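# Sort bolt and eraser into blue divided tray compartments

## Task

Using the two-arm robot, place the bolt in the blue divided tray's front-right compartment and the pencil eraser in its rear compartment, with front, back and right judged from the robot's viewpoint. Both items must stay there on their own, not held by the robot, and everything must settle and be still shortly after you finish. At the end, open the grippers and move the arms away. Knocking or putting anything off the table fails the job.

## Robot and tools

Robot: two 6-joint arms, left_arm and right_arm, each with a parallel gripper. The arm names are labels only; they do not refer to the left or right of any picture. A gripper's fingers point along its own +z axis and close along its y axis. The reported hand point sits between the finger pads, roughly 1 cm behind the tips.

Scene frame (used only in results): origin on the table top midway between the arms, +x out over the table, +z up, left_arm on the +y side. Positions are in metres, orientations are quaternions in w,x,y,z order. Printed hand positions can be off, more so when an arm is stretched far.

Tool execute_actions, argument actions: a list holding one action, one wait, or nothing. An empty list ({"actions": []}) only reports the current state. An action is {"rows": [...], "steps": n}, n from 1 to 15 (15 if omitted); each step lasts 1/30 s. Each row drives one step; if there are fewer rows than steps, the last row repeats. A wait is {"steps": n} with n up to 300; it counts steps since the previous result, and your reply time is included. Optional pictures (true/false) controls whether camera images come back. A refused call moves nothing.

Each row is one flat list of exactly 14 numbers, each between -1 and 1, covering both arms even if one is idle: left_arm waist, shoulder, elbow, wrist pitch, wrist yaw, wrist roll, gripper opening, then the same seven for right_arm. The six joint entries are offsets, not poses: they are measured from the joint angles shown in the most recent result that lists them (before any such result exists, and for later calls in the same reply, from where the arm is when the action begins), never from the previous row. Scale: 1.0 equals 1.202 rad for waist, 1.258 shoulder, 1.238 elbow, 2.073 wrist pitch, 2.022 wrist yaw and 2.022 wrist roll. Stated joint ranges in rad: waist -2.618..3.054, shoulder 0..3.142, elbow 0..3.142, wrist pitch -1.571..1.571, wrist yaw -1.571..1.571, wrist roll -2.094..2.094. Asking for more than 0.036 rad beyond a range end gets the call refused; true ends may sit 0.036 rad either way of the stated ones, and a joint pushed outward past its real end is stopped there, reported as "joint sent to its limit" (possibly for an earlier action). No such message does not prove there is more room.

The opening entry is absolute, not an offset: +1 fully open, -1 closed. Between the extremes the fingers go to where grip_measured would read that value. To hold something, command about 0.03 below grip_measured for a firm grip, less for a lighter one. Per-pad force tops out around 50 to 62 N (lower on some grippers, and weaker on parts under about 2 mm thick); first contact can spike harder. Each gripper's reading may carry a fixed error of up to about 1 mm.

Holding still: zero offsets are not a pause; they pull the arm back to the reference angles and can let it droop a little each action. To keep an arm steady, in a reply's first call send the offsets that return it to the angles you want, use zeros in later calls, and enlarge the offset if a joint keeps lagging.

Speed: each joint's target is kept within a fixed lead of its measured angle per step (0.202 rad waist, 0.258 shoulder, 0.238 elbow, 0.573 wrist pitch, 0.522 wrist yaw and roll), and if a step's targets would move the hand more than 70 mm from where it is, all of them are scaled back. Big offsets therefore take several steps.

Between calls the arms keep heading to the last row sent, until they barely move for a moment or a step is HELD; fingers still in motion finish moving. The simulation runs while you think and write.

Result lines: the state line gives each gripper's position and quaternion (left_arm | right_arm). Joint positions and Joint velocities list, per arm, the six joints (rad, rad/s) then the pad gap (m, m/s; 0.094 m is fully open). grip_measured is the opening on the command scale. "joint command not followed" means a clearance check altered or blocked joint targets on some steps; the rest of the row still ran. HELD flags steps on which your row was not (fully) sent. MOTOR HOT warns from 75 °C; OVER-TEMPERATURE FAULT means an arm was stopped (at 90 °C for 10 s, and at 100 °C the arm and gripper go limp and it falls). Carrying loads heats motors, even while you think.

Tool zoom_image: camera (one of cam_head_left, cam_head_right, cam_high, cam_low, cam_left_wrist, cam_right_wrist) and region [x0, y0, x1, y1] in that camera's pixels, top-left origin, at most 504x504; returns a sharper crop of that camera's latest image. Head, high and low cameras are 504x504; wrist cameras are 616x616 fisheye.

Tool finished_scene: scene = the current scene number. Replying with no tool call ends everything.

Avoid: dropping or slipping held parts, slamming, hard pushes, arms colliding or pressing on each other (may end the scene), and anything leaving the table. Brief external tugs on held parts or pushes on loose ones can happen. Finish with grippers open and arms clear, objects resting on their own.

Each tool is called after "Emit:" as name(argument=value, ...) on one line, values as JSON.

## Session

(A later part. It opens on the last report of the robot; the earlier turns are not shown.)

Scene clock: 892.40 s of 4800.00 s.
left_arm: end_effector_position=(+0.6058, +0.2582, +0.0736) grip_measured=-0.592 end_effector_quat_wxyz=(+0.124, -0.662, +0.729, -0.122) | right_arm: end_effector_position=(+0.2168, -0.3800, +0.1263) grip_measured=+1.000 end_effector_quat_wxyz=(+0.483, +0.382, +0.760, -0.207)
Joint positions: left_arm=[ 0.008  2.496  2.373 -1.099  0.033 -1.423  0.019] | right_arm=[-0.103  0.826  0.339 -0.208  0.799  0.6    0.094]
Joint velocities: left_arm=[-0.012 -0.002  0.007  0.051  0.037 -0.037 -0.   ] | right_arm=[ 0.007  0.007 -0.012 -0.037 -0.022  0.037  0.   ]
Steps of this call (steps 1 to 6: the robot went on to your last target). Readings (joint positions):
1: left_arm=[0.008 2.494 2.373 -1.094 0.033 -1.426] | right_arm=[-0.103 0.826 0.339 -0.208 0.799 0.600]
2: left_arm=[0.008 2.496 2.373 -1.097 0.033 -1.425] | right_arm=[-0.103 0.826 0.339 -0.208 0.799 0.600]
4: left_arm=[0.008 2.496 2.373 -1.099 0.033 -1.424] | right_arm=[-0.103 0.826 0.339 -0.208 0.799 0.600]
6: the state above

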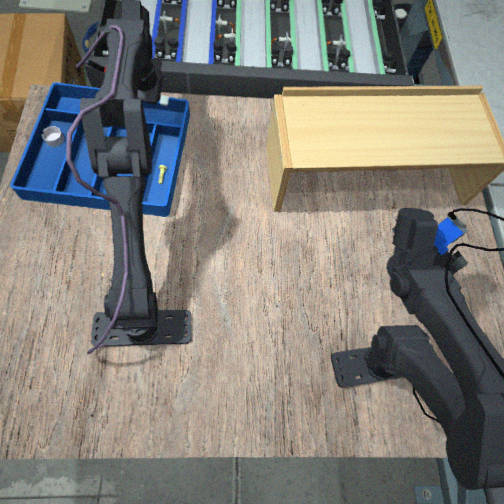

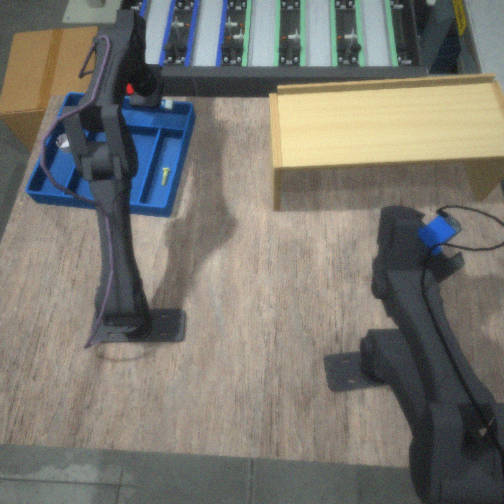

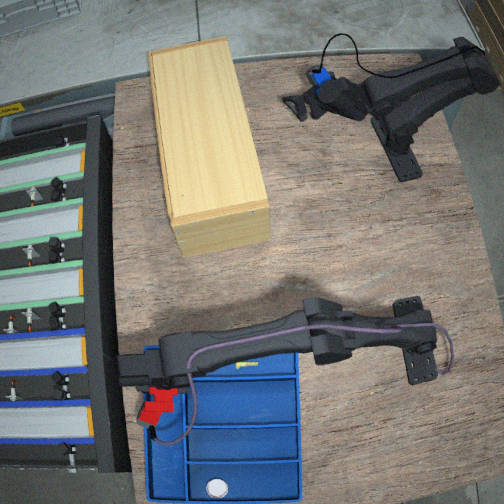

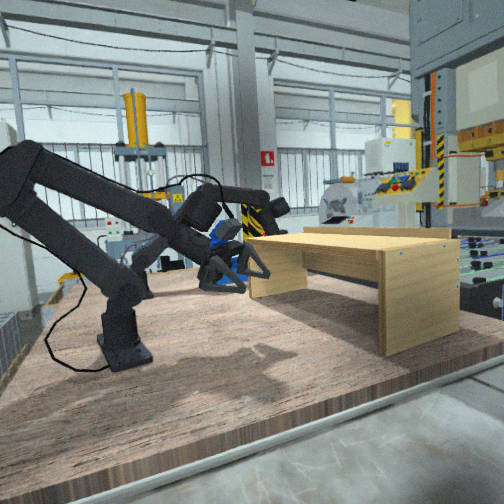

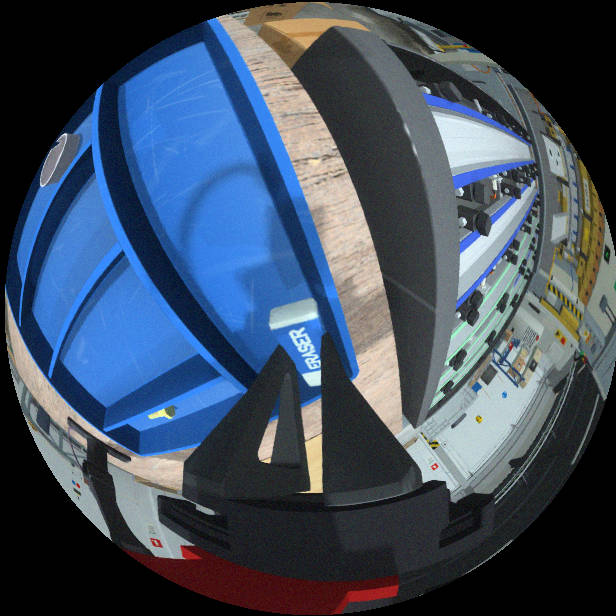

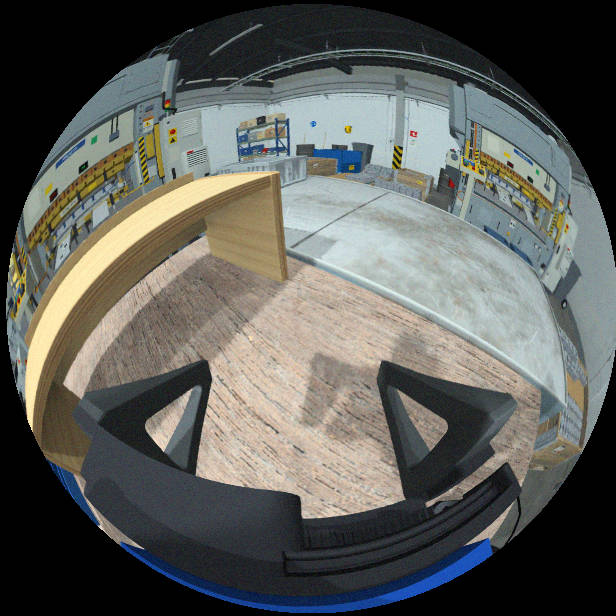

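Emit:
execute_actions(actions=[{"rows":[[0,0.008,0.008,-0.007,0,0,-0.61,0,0,0,0,0,0,1],[0,0.0143,0.008,-0.012,0,0,-0.61,0,0,0,0,0,0,1],[0,0.0207,0.008,-0.015,0,0,-0.61,0,0,0,0,0,0,1],[0,0.027,0.008,-0.015,0,0,-0.61,0,0,0,0,0,0,1],[0,0.0334,0.008,-0.015,0,0,-0.61,0,0,0,0,0,0,1],[0,0.0397,0.008,-0.015,0,0,-0.61,0,0,0,0,0,0,1],[0,0.0461,0.008,-0.015,0,0,-0.61,0,0,0,0,0,0,1],[0,0.0517,0.008,-0.015,0,0,-0.61,0,0,0,0,0,0,1],[0,0.0564,0.008,-0.015,0,0,-0.61,0,0,0,0,0,0,1],[0,0.0612,0.008,-0.015,0,0,-0.61,0,0,0,0,0,0,1],[0,0.0652,0.008,-0.015,0,0,-0.61,0,0,0,0,0,0,1],[0,0.0684,0.008,-0.015,0,0,-0.61,0,0,0,0,0,0,1],[0,0.07,0.008,-0.015,0,0,-0.61,0,0,0,0,0,0,1],[0,0.0715,0.008,-0.015,0,0,-0.61,0,0,0,0,0,0,1]],"steps":15}], pictures=false)

Emit:
execute_actions(actions=[{"steps":6}])

Scene clock: 996.00 s of 4800.00 s.
left_arm: end_effector_position=(+0.5968, +0.2577, +0.0273) grip_measured=-0.592 end_effector_quat_wxyz=(+0.087, -0.667, +0.734, -0.092) | right_arm: end_effector_position=(+0.2168, -0.3800, +0.1263) grip_measured=+1.000 end_effector_quat_wxyz=(+0.483, +0.382, +0.760, -0.207)
Joint positions: left_arm=[ 0.008  2.579  2.373 -1.113  0.033 -1.422  0.019] | right_arm=[-0.103  0.826  0.339 -0.208  0.799  0.6    0.094]
Joint velocities: left_arm=[-0.002  0.129 -0.007 -0.081  0.037  0.007 -0.   ] | right_arm=[-0.007  0.002  0.007 -0.007 -0.037 -0.022  0.   ]
Steps of this call (steps 1 to 15: the robot went on to your last target; steps 16 to 90: nothing new was sent; then 100.10 s passed at rest; steps 91 to 105: all 15 steps of this action). Readings (joint positions):
91: left_arm=[0.008 2.496 2.373 -1.099 0.033 -1.422] | right_arm=[-0.103 0.826 0.339 -0.208 0.799 0.600]
92: left_arm=[0.008 2.496 2.373 -1.100 0.033 -1.422] | right_arm=[-0.103 0.826 0.339 -0.208 0.799 0.600]
94: left_arm=[0.008 2.498 2.373 -1.102 0.033 -1.422] | right_arm=[-0.103 0.826 0.339 -0.208 0.799 0.600]
98: left_arm=[0.008 2.520 2.373 -1.104 0.033 -1.422] | right_arm=[-0.103 0.826 0.339 -0.208 0.799 0.600]
105: the state above

Scene clock: 996.20 s of 4800.00 s.
left_arm: end_effector_position=(+0.5959, +0.2575, +0.0251) grip_measured=-0.592 end_effector_quat_wxyz=(+0.084, -0.667, +0.735, -0.090) | right_arm: end_effector_position=(+0.2168, -0.3800, +0.1263) grip_measured=+1.000 end_effector_quat_wxyz=(+0.483, +0.382, +0.760, -0.207)
Joint positions: left_arm=[ 0.008  2.583  2.373 -1.115  0.034 -1.422  0.019] | right_arm=[-0.103  0.826  0.339 -0.208  0.799  0.6    0.094]
Joint velocities: left_arm=[ 0.002 -0.002  0.002  0.037 -0.022 -0.022 -0.   ] | right_arm=[ 0.002 -0.012 -0.002 -0.022 -0.007 -0.007  0.   ]
Steps of this call (steps 1 to 6: the robot went on to your last target). Readings (joint positions):
1: left_arm=[0.008 2.582 2.373 -1.114 0.033 -1.422] | right_arm=[-0.103 0.826 0.339 -0.208 0.799 0.600]
2: left_arm=[0.008 2.583 2.373 -1.114 0.033 -1.422] | right_arm=[-0.103 0.826 0.339 -0.208 0.799 0.600]
4: left_arm=[0.008 2.583 2.373 -1.115 0.033 -1.422] | right_arm=[-0.103 0.826 0.339 -0.208 0.799 0.600]
6: the state above

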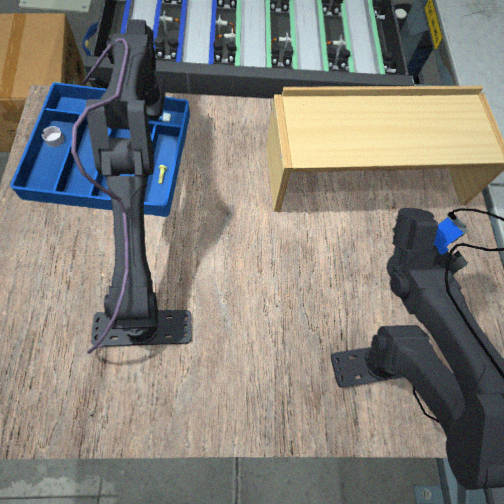

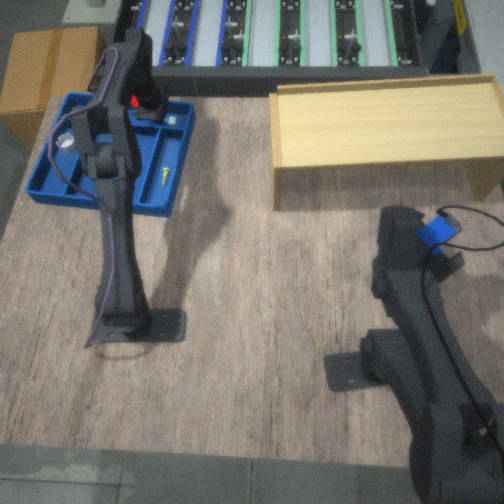

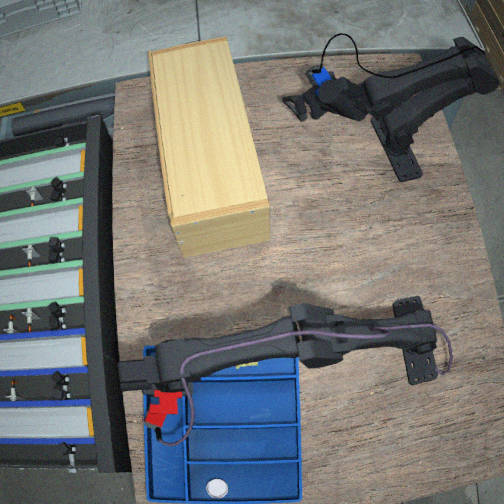

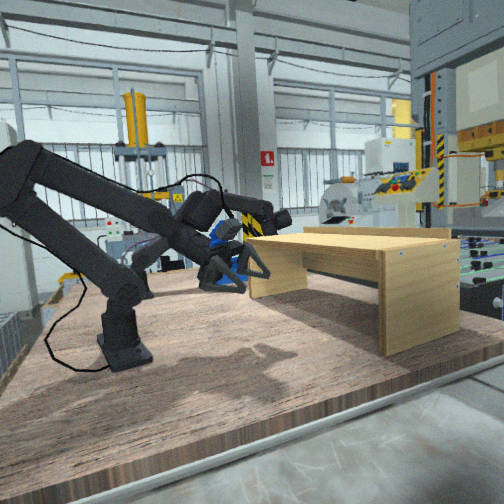

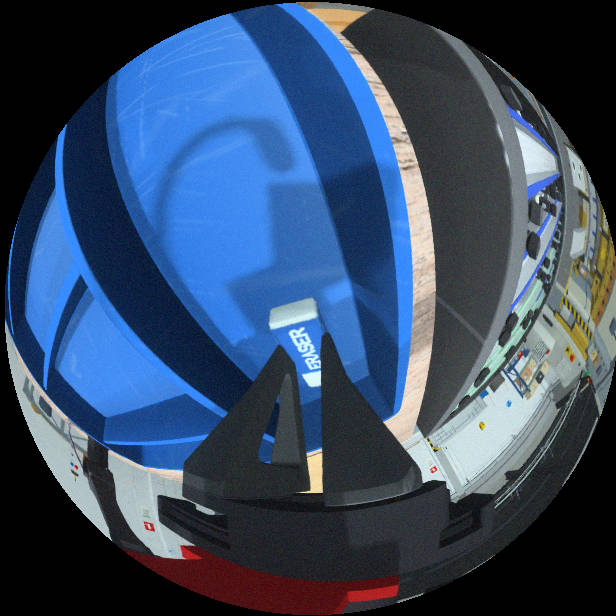

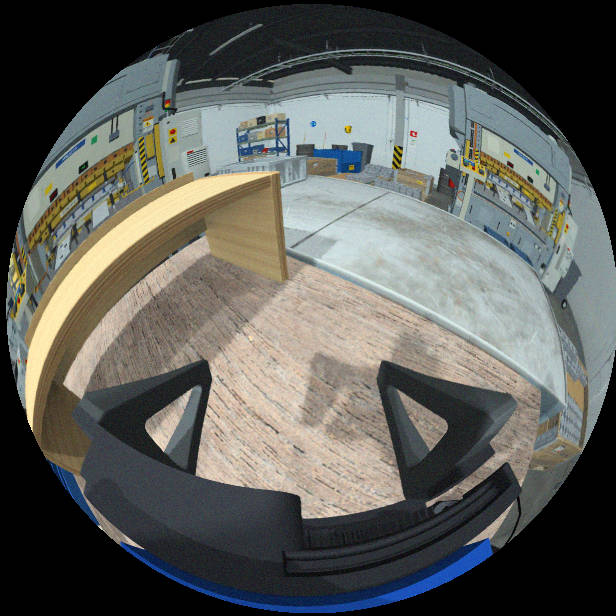

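Emit:
zoom_image(camera="cam_left_wrist", region=[170, 260, 430, 480])

Emit:
zoom_image(camera="cam_head_right", region=[110, 70, 220, 160])

Region (170, 260, 430, 480) of cam_left_wrist's 616x616 image, scaled by 1.938, with more detail than that image has; it fills the top 426 rows of this view, and the rest is white.

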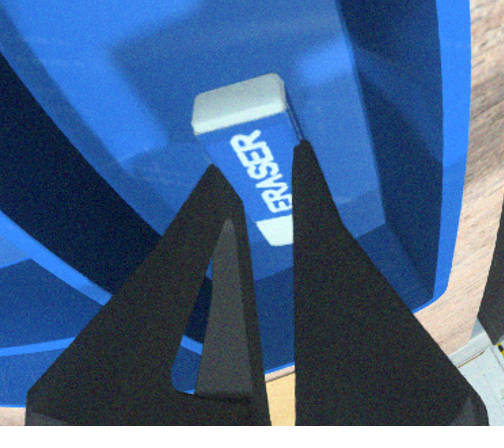

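Region (110, 70, 220, 160) of cam_head_right's 504x504 image, scaled by 4.582, with more detail than that image has; it fills the top 412 rows of this view, and the rest is white.

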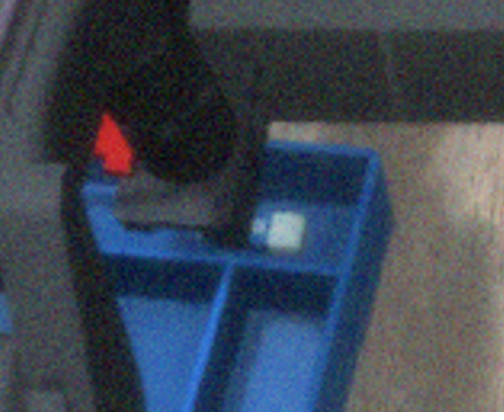

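Emit:
execute_actions(actions=[{"rows":[[0,0.007,0.008,-0.007,0,0,-0.61,0,0,0,0,0,0,1],[0,0.013,0.008,-0.007,0,0,-0.61,0,0,0,0,0,0,1],[0,0.0175,0.008,-0.007,0,0,-0.61,0,0,0,0,0,0,1],[0,0.0175,0.008,-0.007,0,0,-0.61,0,0,0,0,0,0,1],[0,0.0175,0.008,-0.007,0,0,-0.61,0,0,0,0,0,0,1],[0,0.0175,0.008,-0.007,0,0,-0.61,0,0,0,0,0,0,1],[0,0.0175,0.008,-0.007,0,0,-0.61,0,0,0,0,0,0,1],[0,0.0175,0.008,-0.007,0,0,-0.61,0,0,0,0,0,0,1],[0,0.0175,0.008,-0.007,0,0,-0.6,0,0,0,0,0,0,1],[0,0.01,0.008,-0.007,0,0,-0.585,0,0,0,0,0,0,1],[0,0.006,0.008,-0.007,0,0,-0.565,0,0,0,0,0,0,1],[0,0.006,0.008,-0.007,0,0,-0.54,0,0,0,0,0,0,1],[0,0.006,0.008,-0.007,0,0,-0.5,0,0,0,0,0,0,1],[0,0.006,0.008,-0.007,0,0,-0.46,0,0,0,0,0,0,1],[0,0.006,0.008,-0.007,0,0,-0.42,0,0,0,0,0,0,1]],"steps":15}], pictures=false)

Emit:
execute_actions(actions=[{"rows":[[0,0,0.004,-0.007,0,0,-0.38,0,0,0,0,0,0,1],[0,0,0.004,-0.007,0,0,-0.35,0,0,0,0,0,0,1],[0,-0.0095,0.004,-0.007,0,0,-0.33,0,0,0,0,0,0,1],[0,-0.019,0.004,-0.007,0,0,-0.33,0,0,0,0,0,0,1],[0,-0.029,0.004,-0.007,0,0,-0.33,0,0,0,0,0,0,1],[0,-0.04,0.004,-0.007,0,0,-0.33,0,0,0,0,0,0,1],[0,-0.052,0.004,-0.007,0,0,-0.33,0,0,0,0,0,0,1],[0,-0.067,0.004,-0.007,0,0,-0.33,0,0,0,0,0,0,1],[0,-0.083,0.004,-0.007,0,0,-0.33,0,0,0,0,0,0,1],[0,-0.1,0.004,-0.007,0,0,-0.33,0,0,0,0,0,0,1],[0,-0.119,-0.016,-0.007,0,0,-0.33,0,0,0,0,0,0,1],[0,-0.14,-0.032,-0.007,0,0,-0.33,0,0,0,0,0,0,1],[0,-0.162,-0.0525,-0.007,0,0,-0.33,0,0,0,0,0,0,1],[0,-0.186,-0.077,-0.007,0,0,-0.33,0,0,0,0,0,0,1],[0,-0.211,-0.105,-0.007,0,0,-0.33,0,0,0,0,0,0,1]],"steps":15}], pictures=false)

Emit:
execute_actions(actions=[{"rows":[[-0.003,-0.087,-0.093,-0.007,0,0,-0.33,0,0,0,0,0,0,1],[-0.013,-0.123,-0.133,-0.007,0,0,-0.33,0,0,0,0,0,0,1],[-0.028,-0.159,-0.178,-0.007,0,0,-0.33,0,0,0,0,0,0,1],[-0.048,-0.195,-0.226,-0.007,0,0,-0.33,0,0,0,0,0,0,1],[-0.073,-0.231,-0.275,-0.007,0,0,-0.33,0,0,0,0,0,0,1],[-0.101,-0.266,-0.323,-0.007,0,0,-0.33,0,0,0,0,0,0,1],[-0.13,-0.302,-0.372,-0.007,0,0,-0.33,0,0,0,0,0,0,1],[-0.161,-0.338,-0.42,-0.007,0,0,-0.33,0,0,0,0,0,0,1],[-0.19,-0.374,-0.468,-0.007,0,0,-0.33,0,0,0,0,0,0,1],[-0.218,-0.405,-0.513,-0.007,0,0,-0.33,0,0,0,0,0,0,1],[-0.243,-0.433,-0.553,-0.007,0,0,-0.33,0,0,0,0,0,0,1],[-0.263,-0.457,-0.586,-0.007,0,0,-0.33,0,0,0,0,0,0,1],[-0.278,-0.477,-0.61,-0.007,0,0,-0.33,0,0,0,0,0,0,1],[-0.288,-0.493,-0.626,-0.007,0,0,-0.33,0,0,0,0,0,0,1],[-0.291,-0.505,-0.638,-0.007,0,0,-0.33,0,0,0,0,0,0,1]],"steps":15}], pictures=false)

Emit:
execute_actions(actions=[{"steps":8}])

Scene clock: 1066.83 s of 4800.00 s.
left_arm: end_effector_position=(+0.5959, +0.2574, +0.0251) grip_measured=-0.440 end_effector_quat_wxyz=(+0.084, -0.667, +0.735, -0.090) | right_arm: end_effector_position=(+0.2168, -0.3800, +0.1263) grip_measured=+1.000 end_effector_quat_wxyz=(+0.483, +0.382, +0.760, -0.207)
Joint positions: left_arm=[ 0.008  2.583  2.373 -1.115  0.034 -1.422  0.026] | right_arm=[-0.103  0.826  0.339 -0.208  0.799  0.6    0.094]
Joint velocities: left_arm=[ 0.002  0.007  0.002  0.051  0.007 -0.037  0.037] | right_arm=[-0.007 -0.012 -0.022 -0.022  0.037 -0.007  0.   ]
Steps of this call (steps 1 to 15: the robot went on to your last target; steps 16 to 90: nothing new was sent; then 67.13 s passed at rest; steps 91 to 105: all 15 steps of this action). Readings (joint positions):
91: left_arm=[0.008 2.583 2.373 -1.115 0.034 -1.422] | right_arm=[-0.103 0.826 0.339 -0.208 0.799 0.600]
92: left_arm=[0.008 2.583 2.373 -1.115 0.034 -1.422] | right_arm=[-0.103 0.826 0.339 -0.208 0.799 0.600]
94: left_arm=[0.008 2.583 2.373 -1.115 0.034 -1.422] | right_arm=[-0.103 0.826 0.339 -0.208 0.799 0.600]
98: left_arm=[0.008 2.583 2.373 -1.115 0.034 -1.422] | right_arm=[-0.103 0.826 0.339 -0.208 0.799 0.600]
105: the state above

Scene clock: 1067.33 s of 4800.00 s.
left_arm: end_effector_position=(+0.5931, +0.2572, +0.1124) grip_measured=-0.332 end_effector_quat_wxyz=(+0.138, -0.659, +0.727, -0.134) | right_arm: end_effector_position=(+0.2168, -0.3800, +0.1263) grip_measured=+1.000 end_effector_quat_wxyz=(+0.483, +0.382, +0.760, -0.207)
Joint positions: left_arm=[ 0.008  2.382  2.31  -1.113  0.034 -1.422  0.031] | right_arm=[-0.103  0.826  0.339 -0.208  0.799  0.6    0.094]
Joint velocities: left_arm=[ 0.012 -1.053 -0.725  0.095  0.037  0.037  0.   ] | right_arm=[-0.002  0.002  0.007 -0.007  0.037 -0.037  0.   ]
Steps of this call (steps 1 to 15: all 15 steps of this action). Readings (joint positions):
1: left_arm=[0.008 2.583 2.373 -1.115 0.034 -1.422] | right_arm=[-0.103 0.826 0.339 -0.208 0.799 0.600]
2: left_arm=[0.008 2.583 2.373 -1.115 0.034 -1.422] | right_arm=[-0.103 0.826 0.339 -0.208 0.799 0.600]
4: left_arm=[0.008 2.582 2.373 -1.115 0.034 -1.422] | right_arm=[-0.103 0.826 0.339 -0.208 0.799 0.600]
8: left_arm=[0.008 2.559 2.373 -1.118 0.034 -1.422] | right_arm=[-0.103 0.826 0.339 -0.208 0.799 0.600]
15: the state above

Scene clock: 1067.83 s of 4800.00 s.
left_arm: end_effector_position=(+0.4085, +0.1083, +0.1394) grip_measured=-0.332 end_effector_quat_wxyz=(+0.058, -0.525, +0.843, -0.105) | right_arm: end_effector_position=(+0.2168, -0.3800, +0.1263) grip_measured=+1.000 end_effector_quat_wxyz=(+0.483, +0.382, +0.760, -0.207)
Joint positions: left_arm=[-0.35   1.793  1.572 -1.115  0.048 -1.422  0.031] | right_arm=[-0.103  0.826  0.339 -0.208  0.799  0.6    0.094]
Joint velocities: left_arm=[-0.481 -0.603 -0.774 -0.154  0.139  0.007 -0.   ] | right_arm=[-0.007  0.002 -0.007 -0.037 -0.081  0.051  0.   ]
Steps of this call (steps 1 to 15: all 15 steps of this action). Readings (joint positions):
1: left_arm=[0.008 2.343 2.280 -1.109 0.034 -1.422] | right_arm=[-0.103 0.826 0.339 -0.208 0.799 0.600]
2: left_arm=[0.008 2.301 2.241 -1.105 0.034 -1.422] | right_arm=[-0.103 0.826 0.339 -0.208 0.799 0.600]
4: left_arm=[0.001 2.210 2.146 -1.099 0.034 -1.422] | right_arm=[-0.103 0.826 0.339 -0.208 0.799 0.600]
8: left_arm=[-0.084 2.030 1.917 -1.097 0.028 -1.422] | right_arm=[-0.103 0.826 0.339 -0.208 0.799 0.600]
15: the state above

Scene clock: 1068.10 s of 4800.00 s.
left_arm: end_effector_position=(+0.3971, +0.1127, +0.1416) grip_measured=-0.332 end_effector_quat_wxyz=(+0.055, -0.526, +0.843, -0.100) | right_arm: end_effector_position=(+0.2168, -0.3800, +0.1263) grip_measured=+1.000 end_effector_quat_wxyz=(+0.483, +0.382, +0.760, -0.207)
Joint positions: left_arm=[-0.348  1.756  1.538 -1.13   0.048 -1.422  0.031] | right_arm=[-0.103  0.826  0.339 -0.208  0.799  0.6    0.094]
Joint velocities: left_arm=[ 0.012 -0.002 -0.002 -0.007 -0.081  0.007 -0.   ] | right_arm=[-0.012  0.007  0.007 -0.022 -0.037 -0.022  0.   ]
Steps of this call (steps 1 to 8: the robot went on to your last target). Readings (joint positions):
1: left_arm=[-0.362 1.777 1.552 -1.122 0.052 -1.422] | right_arm=[-0.103 0.826 0.339 -0.208 0.799 0.600]
2: left_arm=[-0.364 1.766 1.542 -1.129 0.053 -1.422] | right_arm=[-0.103 0.826 0.339 -0.208 0.799 0.600]
4: left_arm=[-0.357 1.757 1.538 -1.131 0.051 -1.422] | right_arm=[-0.103 0.826 0.339 -0.208 0.799 0.600]
8: the state above

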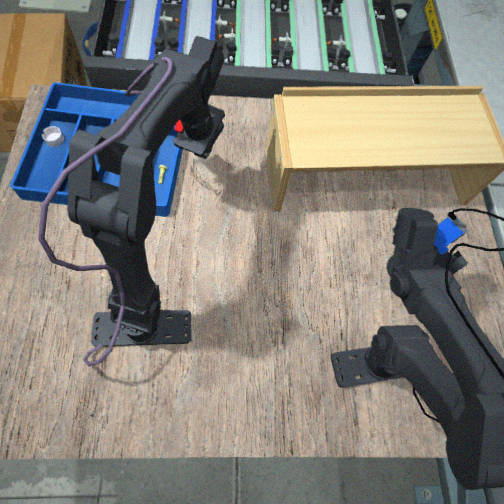

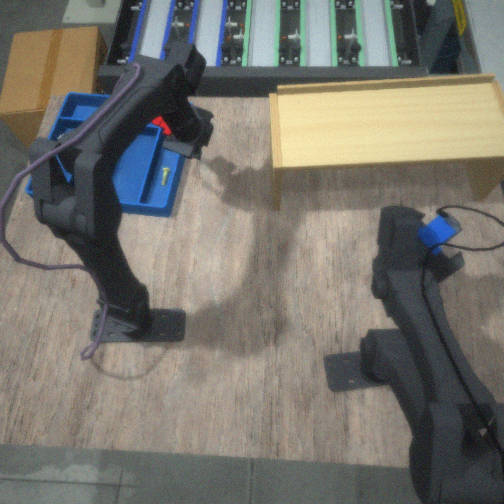

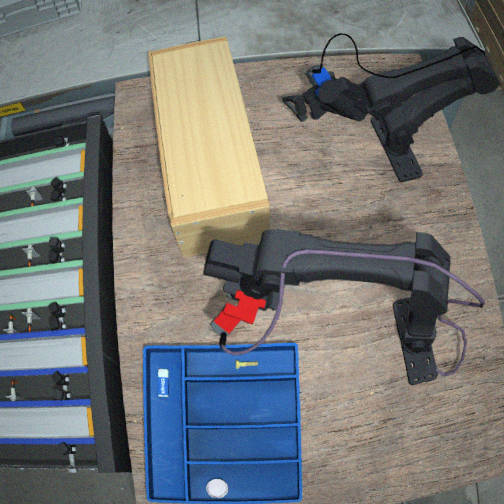

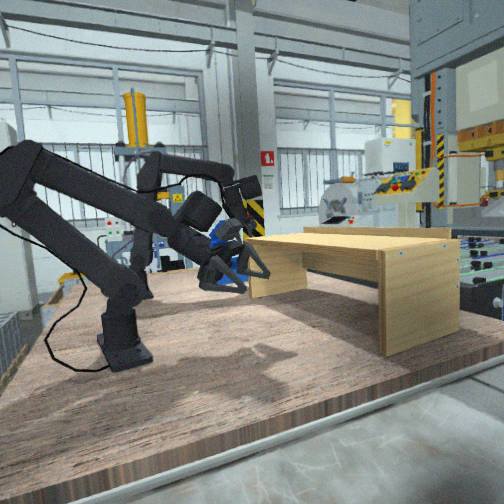

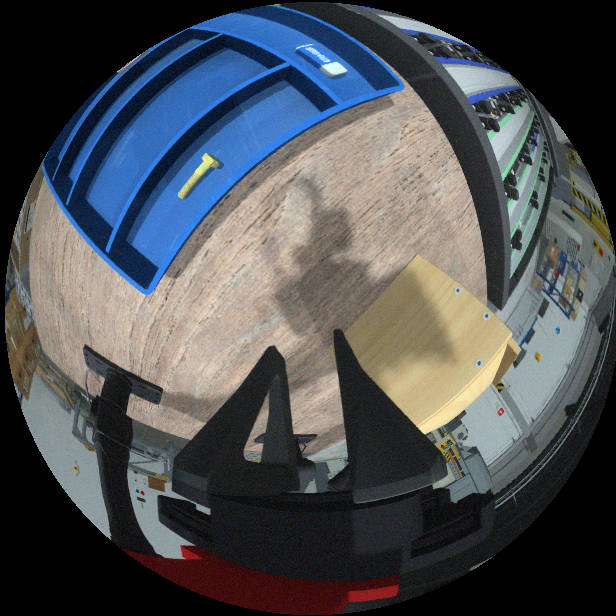

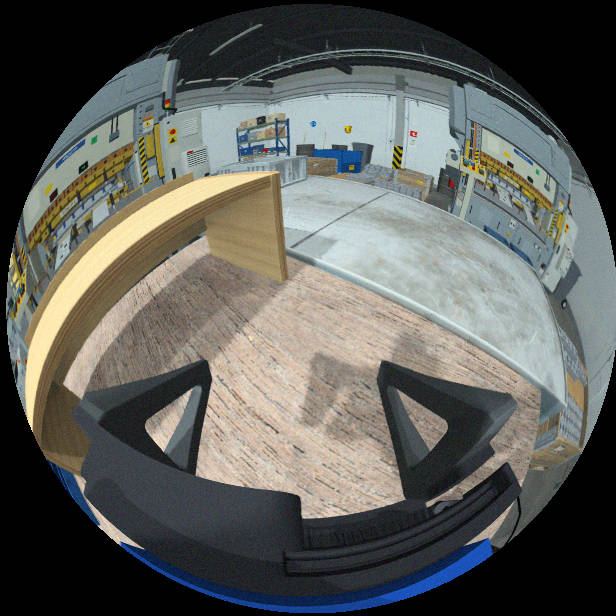

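Both items are in their compartments and the arm is clear.

Emit:
finished_scene(scene=2)

The scene is finished: the task was done.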